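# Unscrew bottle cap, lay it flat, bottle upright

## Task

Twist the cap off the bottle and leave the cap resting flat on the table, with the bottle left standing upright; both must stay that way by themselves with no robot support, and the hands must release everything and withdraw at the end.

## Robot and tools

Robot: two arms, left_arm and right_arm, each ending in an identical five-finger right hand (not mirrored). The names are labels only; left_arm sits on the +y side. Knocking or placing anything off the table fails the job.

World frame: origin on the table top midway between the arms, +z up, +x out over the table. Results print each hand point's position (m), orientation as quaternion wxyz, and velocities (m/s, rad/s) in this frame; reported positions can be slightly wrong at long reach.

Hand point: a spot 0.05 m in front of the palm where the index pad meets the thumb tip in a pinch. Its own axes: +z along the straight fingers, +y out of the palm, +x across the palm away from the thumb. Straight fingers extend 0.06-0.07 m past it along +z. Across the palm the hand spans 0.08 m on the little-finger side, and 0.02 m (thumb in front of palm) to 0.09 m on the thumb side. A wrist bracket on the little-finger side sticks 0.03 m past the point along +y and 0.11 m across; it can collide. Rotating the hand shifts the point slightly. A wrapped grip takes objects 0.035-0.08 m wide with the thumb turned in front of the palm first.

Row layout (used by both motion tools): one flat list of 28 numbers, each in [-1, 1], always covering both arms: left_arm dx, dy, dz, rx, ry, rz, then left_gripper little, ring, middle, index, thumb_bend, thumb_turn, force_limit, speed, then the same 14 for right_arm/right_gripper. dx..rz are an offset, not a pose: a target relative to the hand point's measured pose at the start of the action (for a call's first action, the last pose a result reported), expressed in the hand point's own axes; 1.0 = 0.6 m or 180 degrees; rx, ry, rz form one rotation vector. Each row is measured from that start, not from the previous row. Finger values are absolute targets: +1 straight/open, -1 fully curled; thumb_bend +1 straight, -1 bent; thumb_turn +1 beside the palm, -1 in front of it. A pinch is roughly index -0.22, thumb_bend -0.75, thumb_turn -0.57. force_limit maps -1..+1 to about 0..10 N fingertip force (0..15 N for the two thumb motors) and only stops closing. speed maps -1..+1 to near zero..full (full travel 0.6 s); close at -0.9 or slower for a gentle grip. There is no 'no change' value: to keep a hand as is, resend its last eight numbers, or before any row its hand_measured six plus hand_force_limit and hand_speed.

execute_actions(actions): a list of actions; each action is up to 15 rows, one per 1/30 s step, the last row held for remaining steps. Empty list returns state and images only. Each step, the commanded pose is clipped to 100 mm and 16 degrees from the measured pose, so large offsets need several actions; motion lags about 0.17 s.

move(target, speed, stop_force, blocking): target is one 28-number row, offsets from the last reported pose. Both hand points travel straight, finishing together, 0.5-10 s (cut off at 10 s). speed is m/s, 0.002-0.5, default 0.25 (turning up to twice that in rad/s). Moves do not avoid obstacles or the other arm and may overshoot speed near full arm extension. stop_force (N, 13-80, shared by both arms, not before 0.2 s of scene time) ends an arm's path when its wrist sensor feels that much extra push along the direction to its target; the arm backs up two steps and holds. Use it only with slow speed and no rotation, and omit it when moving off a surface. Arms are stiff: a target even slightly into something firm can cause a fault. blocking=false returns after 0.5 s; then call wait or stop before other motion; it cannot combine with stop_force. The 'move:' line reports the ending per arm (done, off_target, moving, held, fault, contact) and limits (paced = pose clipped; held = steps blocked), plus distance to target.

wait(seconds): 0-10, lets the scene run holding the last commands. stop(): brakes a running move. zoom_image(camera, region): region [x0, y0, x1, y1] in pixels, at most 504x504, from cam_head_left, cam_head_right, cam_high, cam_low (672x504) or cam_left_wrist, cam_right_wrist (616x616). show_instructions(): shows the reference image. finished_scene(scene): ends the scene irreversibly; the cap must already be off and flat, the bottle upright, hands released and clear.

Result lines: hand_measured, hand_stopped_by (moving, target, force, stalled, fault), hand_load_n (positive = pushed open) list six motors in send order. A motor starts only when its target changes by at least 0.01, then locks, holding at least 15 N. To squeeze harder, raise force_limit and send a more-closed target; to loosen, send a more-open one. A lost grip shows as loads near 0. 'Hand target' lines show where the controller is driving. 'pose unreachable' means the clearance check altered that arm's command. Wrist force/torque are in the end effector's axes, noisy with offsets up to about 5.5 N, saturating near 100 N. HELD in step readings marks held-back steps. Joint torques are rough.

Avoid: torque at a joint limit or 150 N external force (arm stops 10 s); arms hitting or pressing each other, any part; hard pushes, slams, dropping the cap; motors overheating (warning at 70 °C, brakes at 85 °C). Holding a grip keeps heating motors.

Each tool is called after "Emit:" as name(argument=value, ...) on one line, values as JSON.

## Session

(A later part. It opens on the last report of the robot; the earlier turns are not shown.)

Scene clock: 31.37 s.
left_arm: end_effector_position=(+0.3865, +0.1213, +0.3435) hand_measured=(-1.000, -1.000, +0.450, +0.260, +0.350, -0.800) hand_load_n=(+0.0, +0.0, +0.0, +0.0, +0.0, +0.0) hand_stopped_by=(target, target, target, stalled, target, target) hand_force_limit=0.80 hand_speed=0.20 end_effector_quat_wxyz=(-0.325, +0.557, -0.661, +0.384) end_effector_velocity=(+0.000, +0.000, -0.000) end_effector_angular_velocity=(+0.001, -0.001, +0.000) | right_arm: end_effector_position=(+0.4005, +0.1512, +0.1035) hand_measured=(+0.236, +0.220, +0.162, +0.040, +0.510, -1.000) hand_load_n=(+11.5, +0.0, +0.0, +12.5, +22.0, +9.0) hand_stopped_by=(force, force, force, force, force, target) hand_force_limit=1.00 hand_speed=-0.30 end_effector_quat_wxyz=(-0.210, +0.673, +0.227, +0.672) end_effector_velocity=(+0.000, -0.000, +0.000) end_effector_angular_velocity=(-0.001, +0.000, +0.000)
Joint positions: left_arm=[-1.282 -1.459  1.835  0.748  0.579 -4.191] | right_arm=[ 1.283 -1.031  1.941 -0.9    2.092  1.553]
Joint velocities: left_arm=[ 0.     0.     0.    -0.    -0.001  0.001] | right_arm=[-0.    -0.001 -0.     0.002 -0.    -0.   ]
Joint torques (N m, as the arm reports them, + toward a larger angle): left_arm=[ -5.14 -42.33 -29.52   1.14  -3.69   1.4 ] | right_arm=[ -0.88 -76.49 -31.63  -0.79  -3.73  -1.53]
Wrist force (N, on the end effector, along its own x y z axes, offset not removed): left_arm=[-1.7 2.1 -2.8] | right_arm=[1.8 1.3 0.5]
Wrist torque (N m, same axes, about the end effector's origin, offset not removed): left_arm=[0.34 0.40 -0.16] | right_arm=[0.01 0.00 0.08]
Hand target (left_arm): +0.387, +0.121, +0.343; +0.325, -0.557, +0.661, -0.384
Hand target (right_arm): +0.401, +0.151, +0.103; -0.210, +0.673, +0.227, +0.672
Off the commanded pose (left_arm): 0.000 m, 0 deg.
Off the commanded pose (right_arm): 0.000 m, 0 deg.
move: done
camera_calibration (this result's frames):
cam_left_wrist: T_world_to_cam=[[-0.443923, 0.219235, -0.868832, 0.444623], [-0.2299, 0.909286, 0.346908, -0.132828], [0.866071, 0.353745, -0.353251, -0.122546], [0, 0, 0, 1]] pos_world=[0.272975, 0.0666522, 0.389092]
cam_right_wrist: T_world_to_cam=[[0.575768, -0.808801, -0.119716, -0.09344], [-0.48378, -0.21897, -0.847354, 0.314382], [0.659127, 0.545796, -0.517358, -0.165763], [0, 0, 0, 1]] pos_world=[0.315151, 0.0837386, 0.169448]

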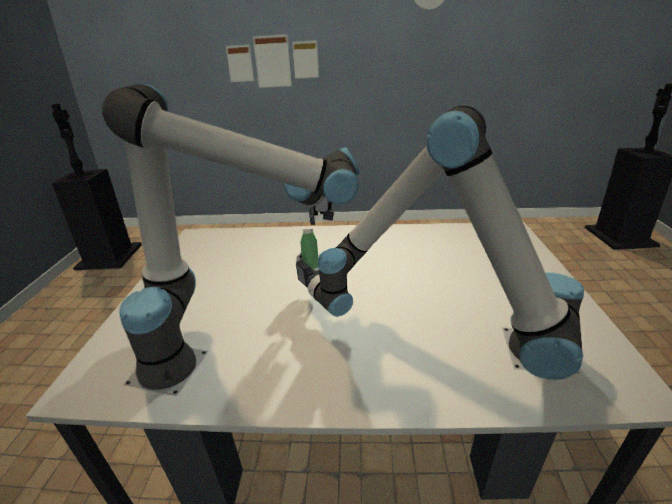

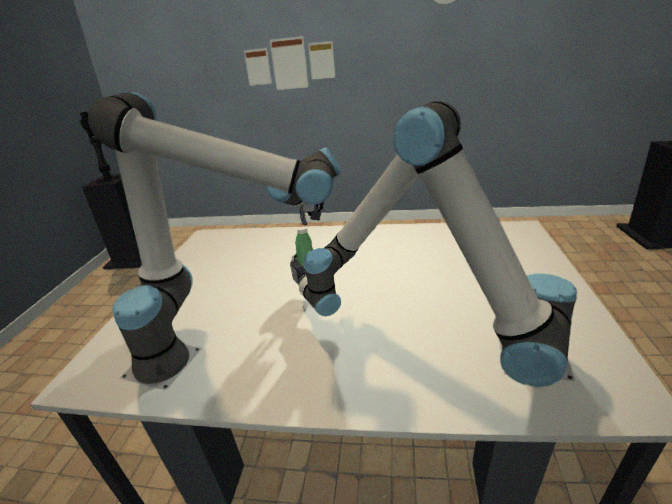

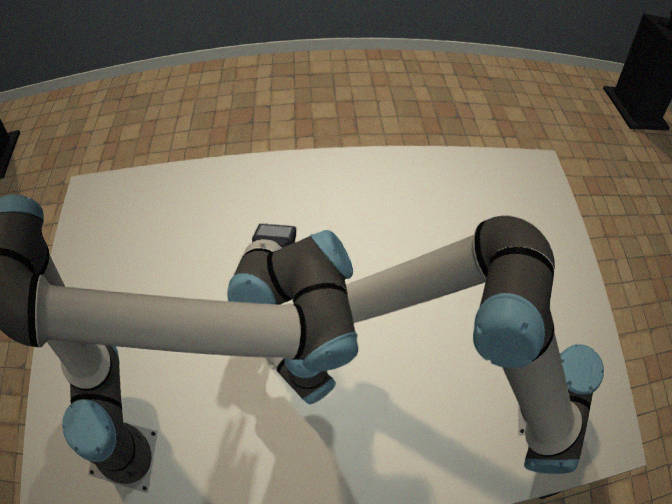

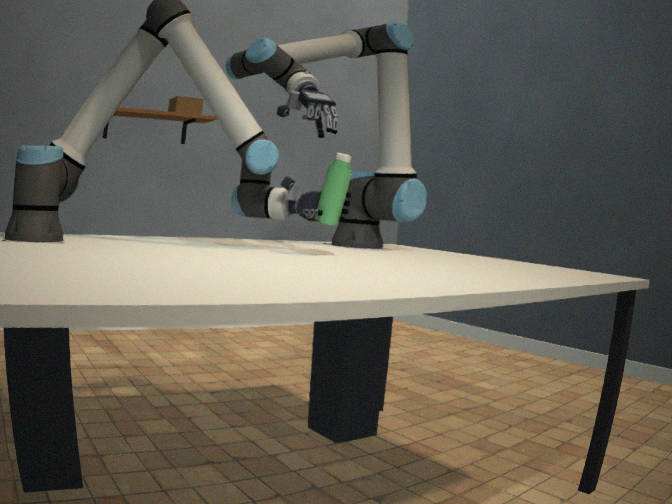

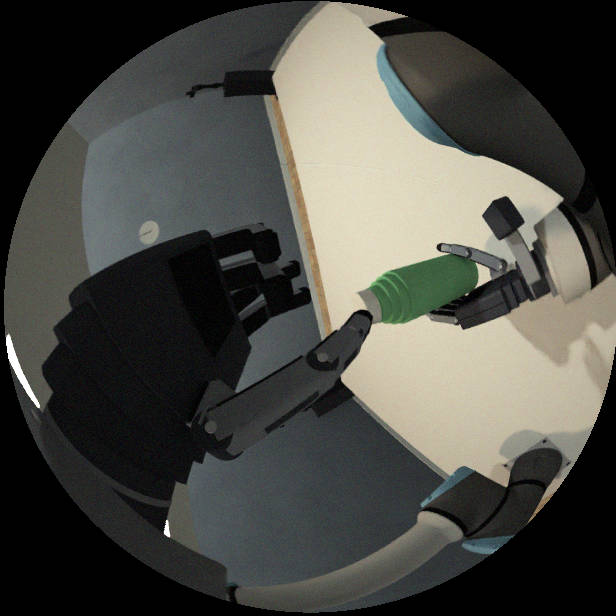

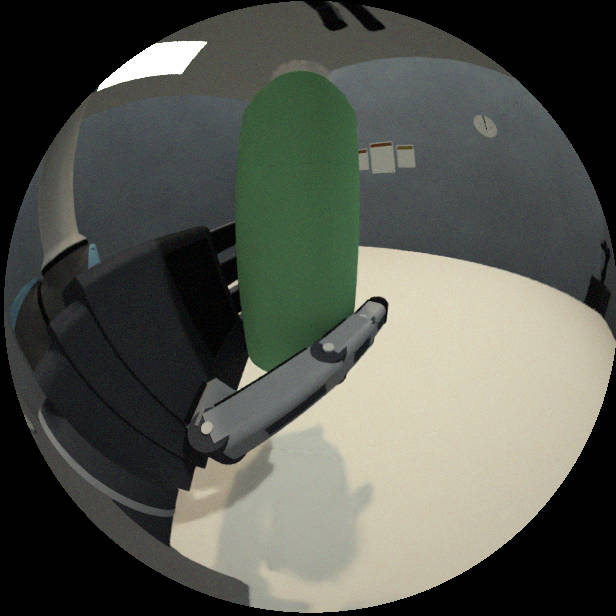

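Emit:
move(target=[0,0,0,0,0,0,-1,-1,0.45,0.45,0.35,-0.8,0.8,0.2,-0.14,0,0,0,0,0,-1,-1,-1,-1,-0.64,-1,1,-0.3], speed=0.04, stop_force=13)

Emit:
move(target=[0,0,0,0,0.58,0.335,-1,-1,0.46,0.46,0.35,-0.8,0.8,0.2,0,0,0,0,0,0,0.45,0.45,0.45,0.45,0.8,-1,1,-0.6], speed=0.5)

Scene clock: 34.10 s.
left_arm: end_effector_position=(+0.3865, +0.1213, +0.3435) hand_measured=(-1.000, -1.000, +0.450, +0.260, +0.350, -0.800) hand_load_n=(+0.0, +0.0, +0.0, +0.0, +0.0, +0.0) hand_stopped_by=(target, target, target, stalled, target, target) hand_force_limit=0.80 hand_speed=0.20 end_effector_quat_wxyz=(-0.325, +0.557, -0.661, +0.384) end_effector_velocity=(+0.000, +0.000, +0.000) end_effector_angular_velocity=(+0.000, -0.000, +0.000) | right_arm: end_effector_position=(+0.4011, +0.1493, +0.0197) hand_measured=(+0.236, +0.220, +0.162, +0.040, +0.510, -1.000) hand_load_n=(+11.5, +0.0, +0.0, +12.5, +22.0, +9.0) hand_stopped_by=(force, force, force, force, force, target) hand_force_limit=1.00 hand_speed=-0.30 end_effector_quat_wxyz=(-0.210, +0.673, +0.227, +0.672) end_effector_velocity=(+0.000, +0.001, -0.001) end_effector_angular_velocity=(+0.002, -0.001, -0.000)
Joint positions: left_arm=[-1.282 -1.459  1.835  0.748  0.579 -4.191] | right_arm=[ 1.281 -0.911  1.953 -1.032  2.09   1.553]
Joint velocities: left_arm=[ 0. -0.  0.  0. -0.  0.] | right_arm=[-0.     0.003 -0.001 -0.005  0.    -0.   ]
Joint torques (N m, as the arm reports them, + toward a larger angle): left_arm=[ -4.21 -45.15 -43.82   4.56  -3.65  -1.91] | right_arm=[-12.47 -57.96 -12.83  -4.43  -4.65  -2.57]
Wrist force (N, on the end effector, along its own x y z axes, offset not removed): left_arm=[0.2 -0.9 -0.7] | right_arm=[6.6 1.9 -5.2]
Wrist torque (N m, same axes, about the end effector's origin, offset not removed): left_arm=[-0.29 -0.06 0.06] | right_arm=[0.39 -0.70 0.57]
Hand target (left_arm): +0.387, +0.121, +0.343; +0.325, -0.557, +0.661, -0.384
Hand target (right_arm): +0.401, +0.149, +0.019; -0.210, +0.673, +0.227, +0.672
Off the commanded pose (left_arm): 0.000 m, 0 deg.
Off the commanded pose (right_arm): 0.000 m, 0 deg.
move: done
camera_calibration (this result's frames):
cam_left_wrist: T_world_to_cam=[[-0.443923, 0.219234, -0.868832, 0.444623], [-0.2299, 0.909286, 0.346908, -0.132828], [0.866071, 0.353745, -0.353251, -0.122546], [0, 0, 0, 1]] pos_world=[0.272975, 0.0666521, 0.389092]
cam_right_wrist: T_world_to_cam=[[0.575756, -0.808798, -0.119796, -0.105371], [-0.483853, -0.218937, -0.847321, 0.243283], [0.659084, 0.545813, -0.517394, -0.208371], [0, 0, 0, 1]] pos_world=[0.315715, 0.0817713, 0.0857054]

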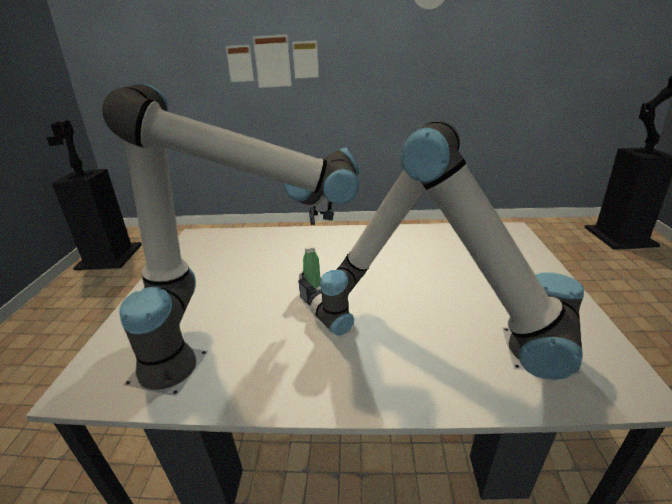

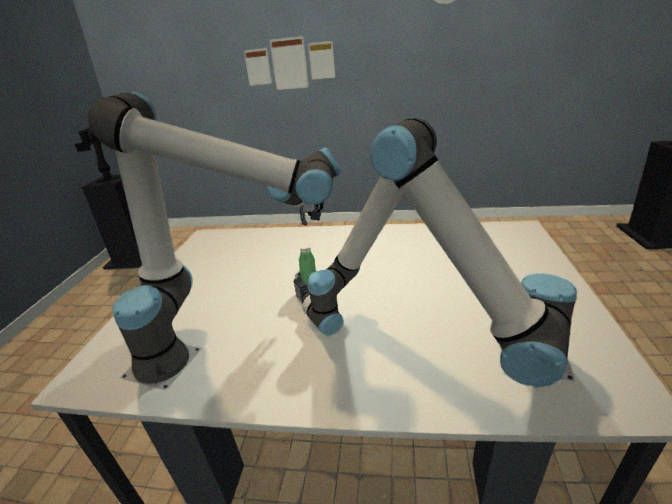

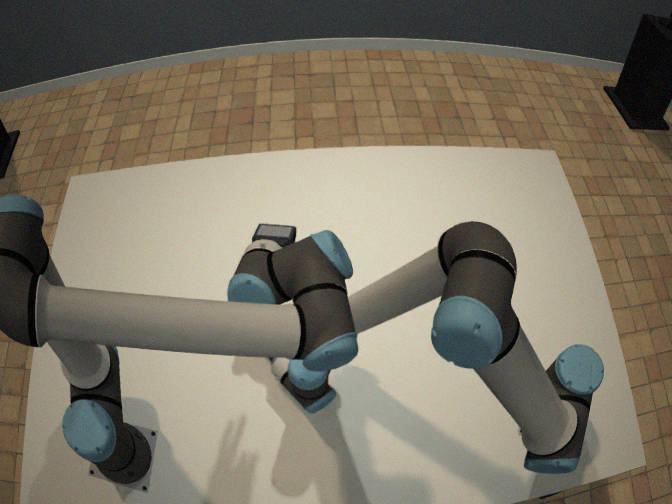

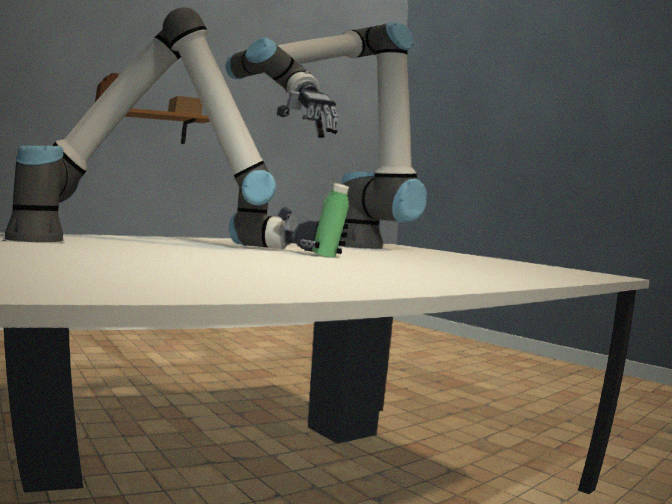

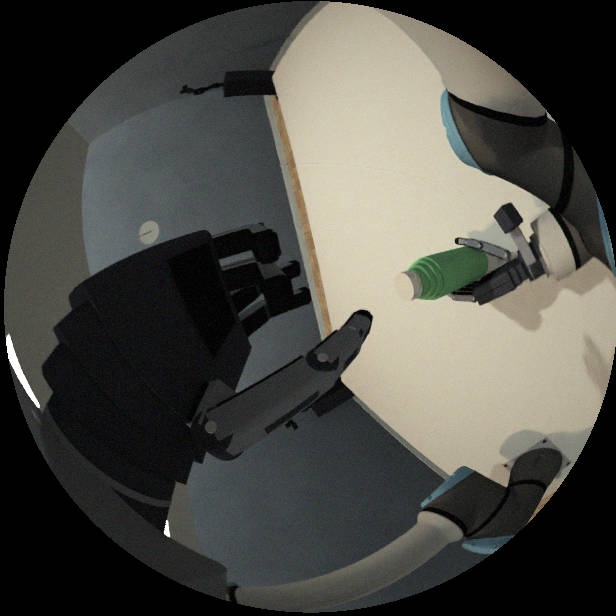

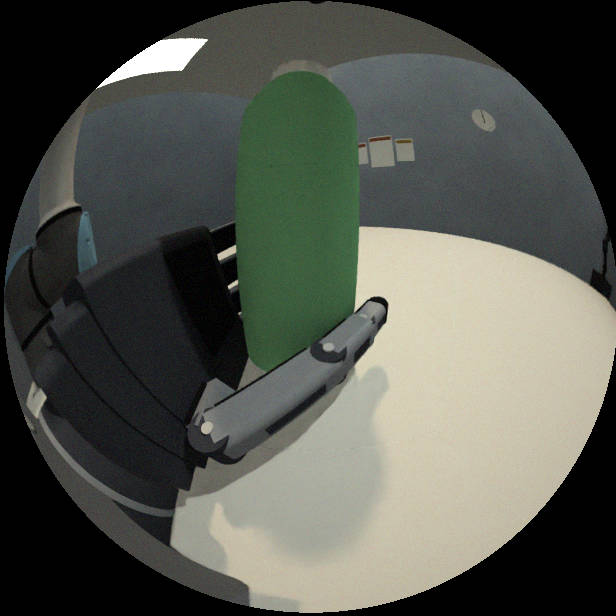

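Scene clock: 37.13 s.
left_arm: end_effector_position=(+0.3862, +0.1213, +0.3434) hand_measured=(-1.000, -1.000, +0.460, +0.460, +0.350, -0.800) hand_load_n=(+0.0, +0.0, +0.0, +0.0, +0.0, +0.0) hand_stopped_by=(target, target, target, target, target, target) hand_force_limit=0.80 hand_speed=0.20 end_effector_quat_wxyz=(-0.169, +0.299, +0.814, -0.468) end_effector_velocity=(-0.000, +0.001, -0.001) end_effector_angular_velocity=(+0.008, +0.000, -0.018) | right_arm: end_effector_position=(+0.4011, +0.1493, +0.0197) hand_measured=(+0.450, +0.450, +0.450, +0.450, +0.800, -1.000) hand_load_n=(+0.0, +0.0, +0.0, +0.0, +0.0, +0.0) hand_stopped_by=(target, target, target, target, target, target) hand_force_limit=1.00 hand_speed=-0.60 end_effector_quat_wxyz=(-0.210, +0.673, +0.227, +0.672) end_effector_velocity=(-0.000, +0.001, +0.000) end_effector_angular_velocity=(+0.000, -0.000, +0.000)
Joint positions: left_arm=[-0.618 -1.276  1.665  1.011  2.603 -1.765] | right_arm=[ 1.281 -0.911  1.953 -1.032  2.09   1.553]
Joint velocities: left_arm=[ 0.001  0.01  -0.005  0.034 -0.002  0.037] | right_arm=[ 0.     0.    -0.001  0.    -0.    -0.   ]
Joint torques (N m, as the arm reports them, + toward a larger angle): left_arm=[ 11.18 -47.44 -43.21   5.12  -1.12   1.39] | right_arm=[-11.92 -82.38 -11.69   1.61  -3.05  -3.86]
Wrist force (N, on the end effector, along its own x y z axes, offset not removed): left_arm=[1.4 -1.5 -2.1] | right_arm=[4.0 -4.2 3.6]
Wrist torque (N m, same axes, about the end effector's origin, offset not removed): left_arm=[-0.35 -0.08 0.00] | right_arm=[-0.90 -0.76 0.15]
Hand target (left_arm): +0.386, +0.121, +0.343; -0.170, +0.300, +0.814, -0.467
Hand target (right_arm): +0.401, +0.149, +0.020; -0.210, +0.673, +0.227, +0.672
Off the commanded pose (left_arm): 0.000 m, 0 deg.
Off the commanded pose (right_arm): 0.000 m, 0 deg.
move: done
camera_calibration (this result's frames):
cam_left_wrist: T_world_to_cam=[[0.4224, 0.278992, -0.862405, 0.100376], [0.897, -0.265404, 0.353485, -0.427881], [-0.130266, -0.922889, -0.362362, 0.420437], [0, 0, 0, 1]] pos_world=[0.396179, 0.246451, 0.390165]
cam_right_wrist: T_world_to_cam=[[0.575757, -0.808797, -0.119796, -0.105373], [-0.483853, -0.218938, -0.847321, 0.243283], [0.659083, 0.545815, -0.517394, -0.208372], [0, 0, 0, 1]] pos_world=[0.315717, 0.0817712, 0.0857056]

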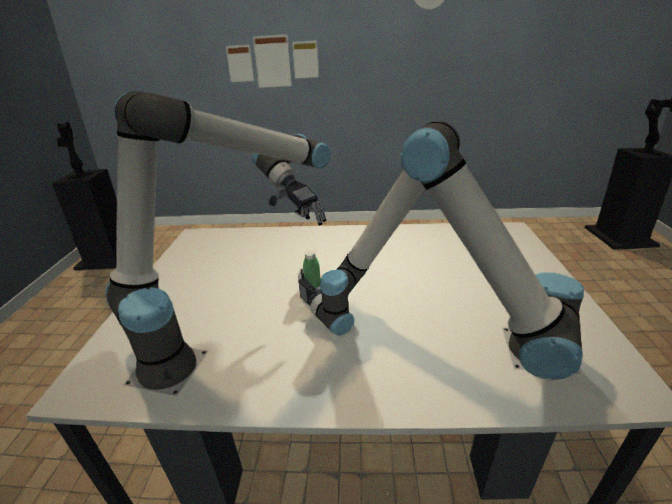

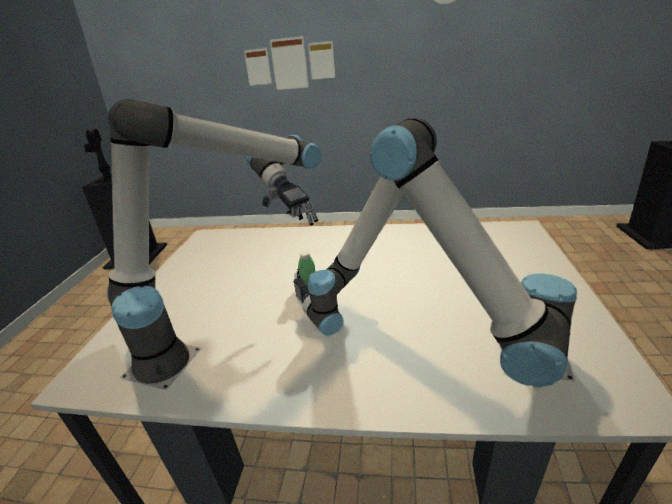

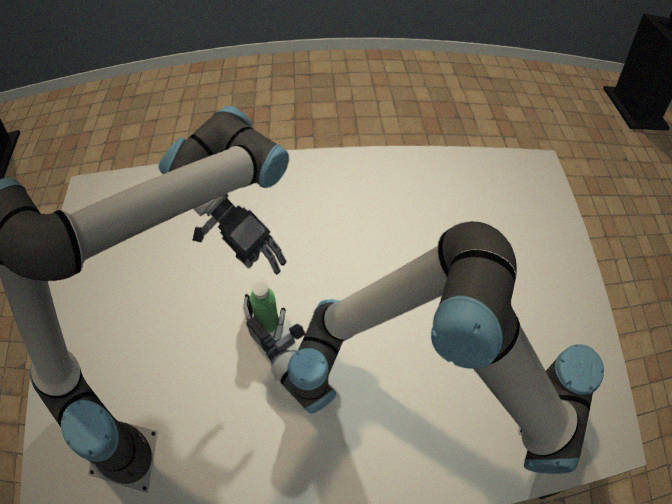

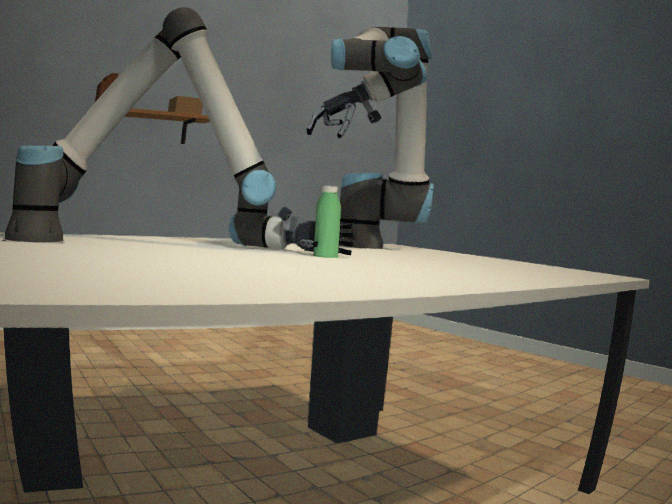

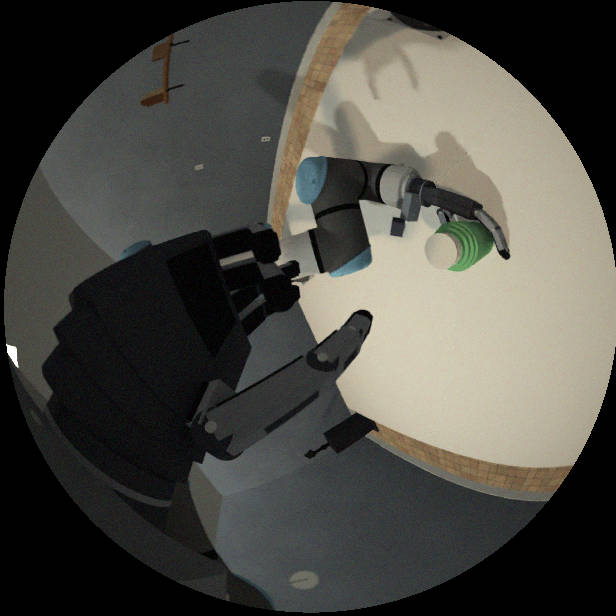

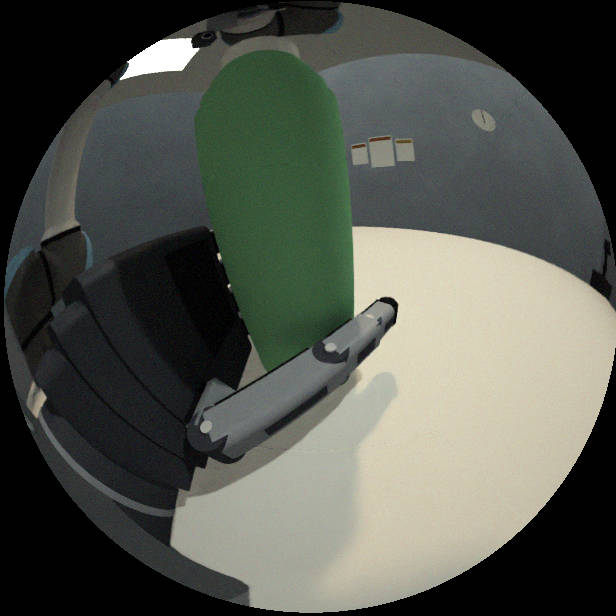

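Emit:
move(target=[0,0,0,0,0,0,-1,-1,0.46,0.46,0.35,-0.8,0.8,0.2, 0,0,0,0,0,0,-1,-1,-1,-1,-0.6,-1,1,-0.5])

Scene clock: 38.57 s.
left_arm: end_effector_position=(+0.3863, +0.1213, +0.3434) hand_measured=(-1.000, -1.000, +0.460, +0.460, +0.350, -0.800) hand_load_n=(+0.0, +0.0, +0.0, +0.0, +0.0, +0.0) hand_stopped_by=(target, target, target, target, target, target) hand_force_limit=0.80 hand_speed=0.20 end_effector_quat_wxyz=(-0.169, +0.299, +0.814, -0.468) end_effector_velocity=(-0.000, +0.000, +0.002) end_effector_angular_velocity=(-0.002, -0.000, +0.000) | right_arm: end_effector_position=(+0.4011, +0.1493, +0.0197) hand_measured=(+0.022, +0.042, +0.050, +0.068, +0.608, -1.000) hand_load_n=(+12.0, +8.5, +9.0, +7.0, +28.0, +10.5) hand_stopped_by=(force, force, force, force, force, target) hand_force_limit=1.00 hand_speed=-0.50 end_effector_quat_wxyz=(-0.210, +0.673, +0.227, +0.672) end_effector_velocity=(+0.000, +0.001, +0.002) end_effector_angular_velocity=(+0.002, -0.001, -0.000)
Joint positions: left_arm=[-0.618 -1.276  1.665  1.012  2.603 -1.765] | right_arm=[ 1.281 -0.911  1.953 -1.032  2.09   1.553]
Joint velocities: left_arm=[ 0.    -0.002 -0.     0.     0.001 -0.001] | right_arm=[-0.    -0.001 -0.001 -0.001  0.     0.   ]
Joint torques (N m, as the arm reports them, + toward a larger angle): left_arm=[ -8.49 -66.32 -28.34   1.74   4.11  -1.82] | right_arm=[-11.03 -75.17 -12.85   1.74  -3.    -3.7 ]
Wrist force (N, on the end effector, along its own x y z axes, offset not removed): left_arm=[-2.0 0.4 -3.0] | right_arm=[6.3 -5.6 -4.9]
Wrist torque (N m, same axes, about the end effector's origin, offset not removed): left_arm=[0.17 0.30 -0.14] | right_arm=[-0.72 0.20 -0.19]
Hand target (left_arm): +0.386, +0.121, +0.343; -0.169, +0.299, +0.814, -0.468
Hand target (right_arm): +0.401, +0.149, +0.020; -0.210, +0.673, +0.227, +0.672
Off the commanded pose (left_arm): 0.000 m, 0 deg.
Off the commanded pose (right_arm): 0.000 m, 0 deg.
move: done
camera_calibration (this result's frames):
cam_left_wrist: T_world_to_cam=[[0.422411, 0.279044, -0.862382, 0.100319], [0.897001, -0.265388, 0.353496, -0.427919], [-0.130225, -0.922878, -0.362406, 0.420476], [0, 0, 0, 1]] pos_world=[0.396224, 0.246491, 0.390164]
cam_right_wrist: T_world_to_cam=[[0.575759, -0.808794, -0.119812, -0.105367], [-0.483841, -0.218913, -0.847334, 0.243302], [0.65909, 0.54583, -0.517369, -0.208367], [0, 0, 0, 1]] pos_world=[0.315718, 0.0817741, 0.0857314]

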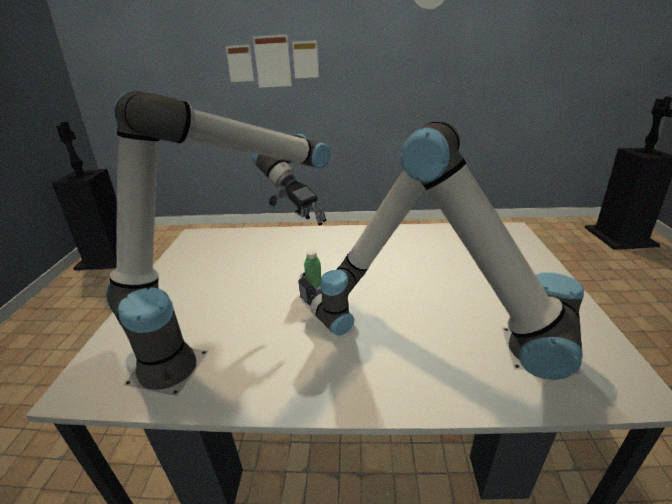

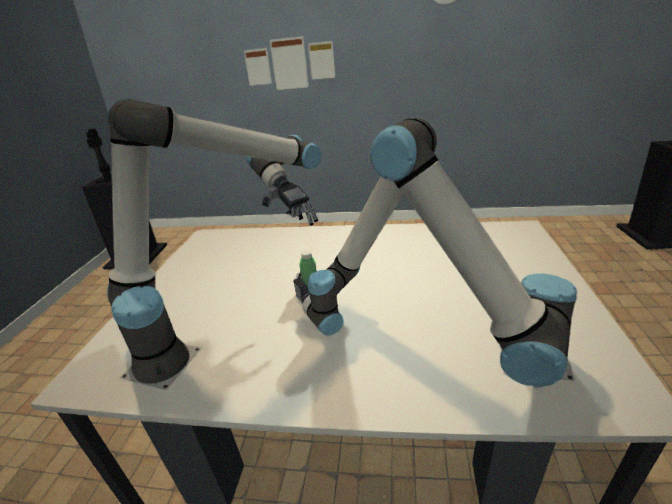

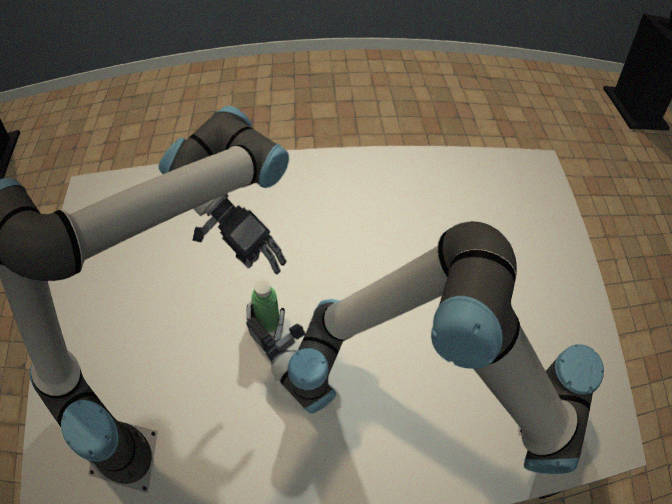

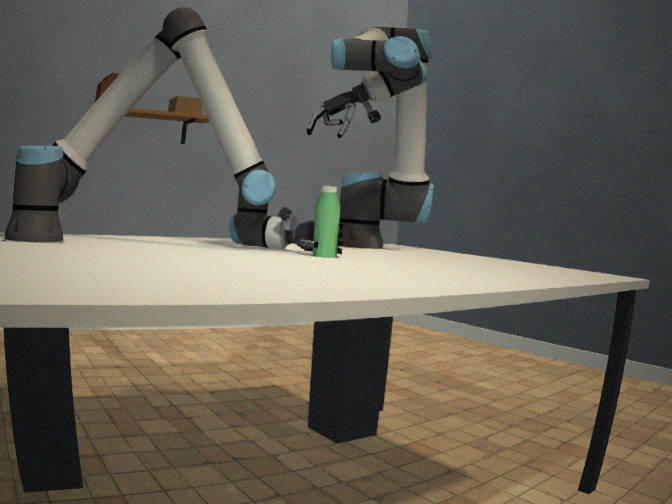

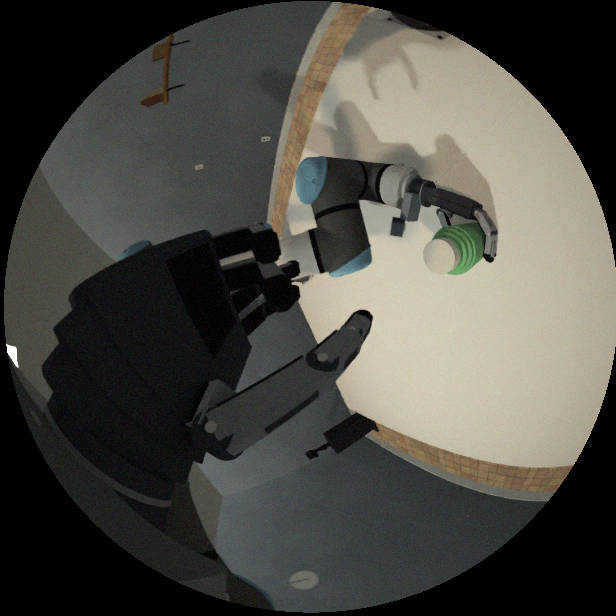

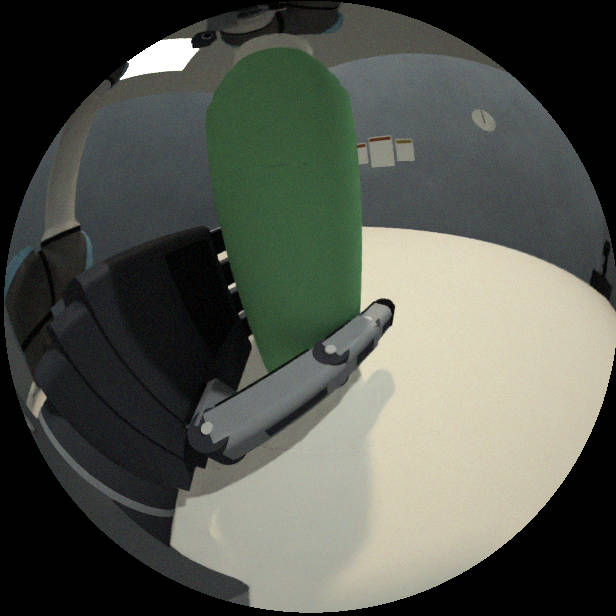

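Emit:
move(target=[0.0375,0.18,0.055,0,0,0,-1,-1,0.46,0.46,0.35,-0.8,0.8,0.2, 0,0,0,0,0,0,-1,-1,-1,-1,-0.6,-1,1,-0.5])

Scene clock: 40.27 s.
left_arm: end_effector_position=(+0.3862, +0.1553, +0.2337) hand_measured=(-1.000, -1.000, +0.460, +0.460, +0.350, -0.800) hand_load_n=(+0.0, +0.0, +0.0, +0.0, +0.0, +0.0) hand_stopped_by=(target, target, target, target, target, target) hand_force_limit=0.80 hand_speed=0.20 end_effector_quat_wxyz=(-0.169, +0.299, +0.814, -0.468) end_effector_velocity=(+0.000, +0.000, -0.002) end_effector_angular_velocity=(-0.001, -0.001, -0.000) | right_arm: end_effector_position=(+0.4011, +0.1493, +0.0197) hand_measured=(+0.022, +0.042, +0.050, +0.068, +0.608, -1.000) hand_load_n=(+12.0, +8.5, +9.0, +7.0, +28.0, +10.5) hand_stopped_by=(force, force, force, force, force, target) hand_force_limit=1.00 hand_speed=-0.50 end_effector_quat_wxyz=(-0.210, +0.673, +0.227, +0.672) end_effector_velocity=(-0.000, -0.000, -0.000) end_effector_angular_velocity=(-0.000, +0.000, -0.000)
Joint positions: left_arm=[-0.576 -1.207  1.802  0.874  2.609 -1.684] | right_arm=[ 1.281 -0.911  1.953 -1.032  2.09   1.553]
Joint velocities: left_arm=[ 0.001  0.002  0.002 -0.003  0.     0.002] | right_arm=[-0.    -0.     0.001 -0.001  0.     0.   ]
Joint torques (N m, as the arm reports them, + toward a larger angle): left_arm=[ 13.23 -48.38 -23.32   1.91   4.42   1.91] | right_arm=[-11.52 -63.11 -12.22   1.92  -3.34  -3.52]
Wrist force (N, on the end effector, along its own x y z axes, offset not removed): left_arm=[-0.1 0.8 -4.0] | right_arm=[7.1 -1.8 0.2]
Wrist torque (N m, same axes, about the end effector's origin, offset not removed): left_arm=[0.10 0.13 0.13] | right_arm=[-0.22 -0.33 -0.07]
Hand target (left_arm): +0.386, +0.155, +0.233; -0.169, +0.299, +0.814, -0.468
Hand target (right_arm): +0.401, +0.149, +0.020; -0.210, +0.673, +0.227, +0.672
Off the commanded pose (left_arm): 0.000 m, 0 deg.
Off the commanded pose (right_arm): 0.000 m, 0 deg.
move: done
camera_calibration (this result's frames):
cam_left_wrist: T_world_to_cam=[[0.422417, 0.279076, -0.862369, -0.00370182], [0.89699, -0.265464, 0.353467, -0.380083], [-0.130284, -0.922846, -0.362464, 0.412141], [0, 0, 0, 1]] pos_world=[0.396189, 0.280478, 0.280541]
cam_right_wrist: T_world_to_cam=[[0.575759, -0.808793, -0.119812, -0.105367], [-0.483841, -0.218913, -0.847334, 0.243302], [0.65909, 0.54583, -0.517368, -0.208367], [0, 0, 0, 1]] pos_world=[0.315718, 0.0817741, 0.0857316]

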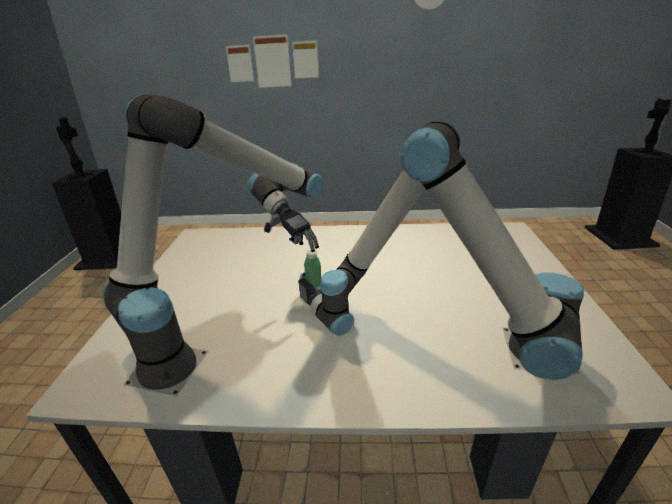

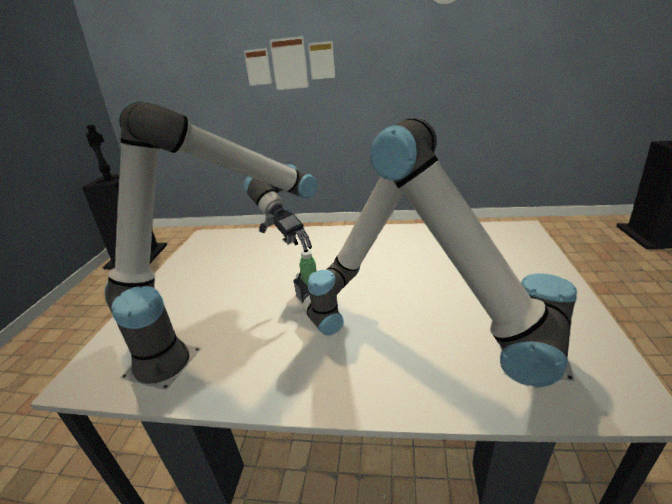

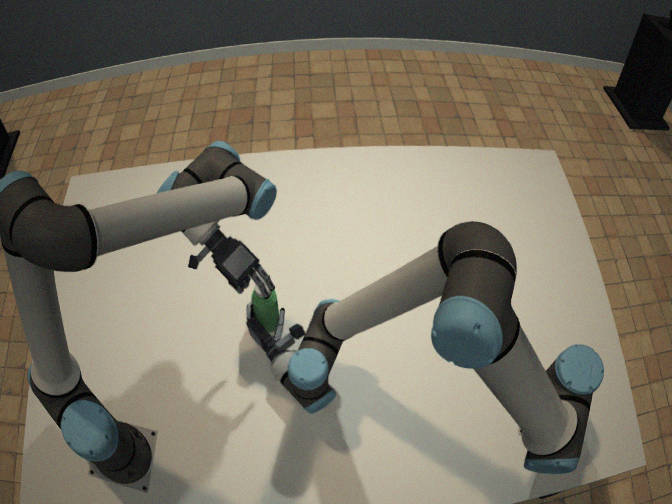

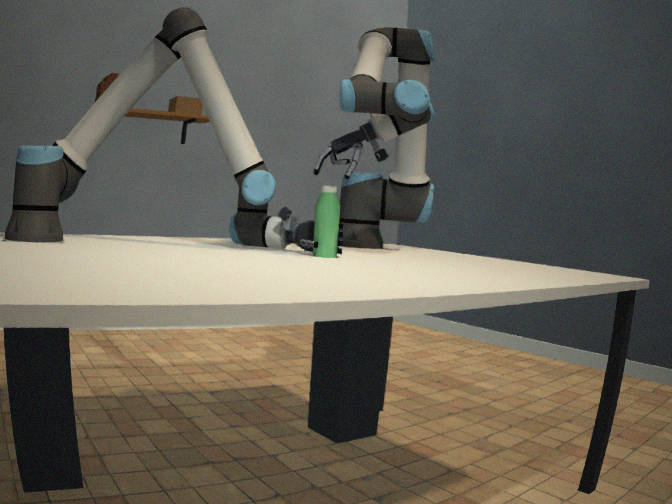

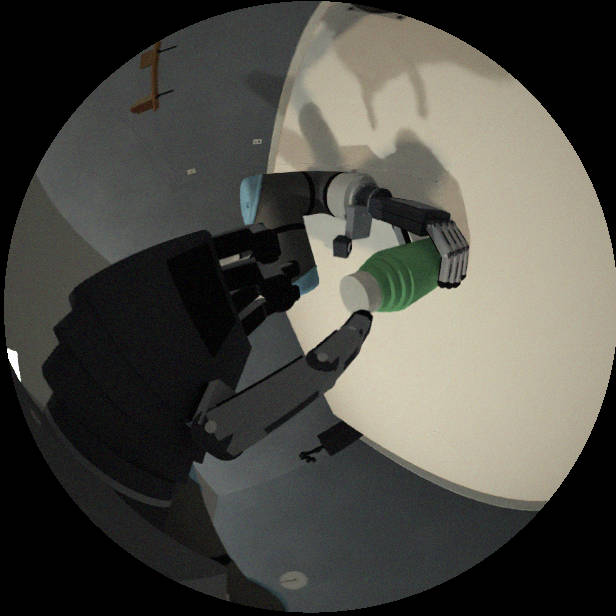

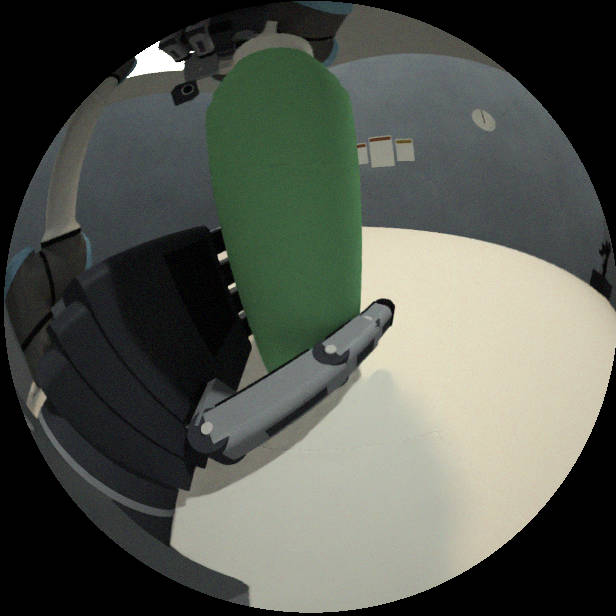

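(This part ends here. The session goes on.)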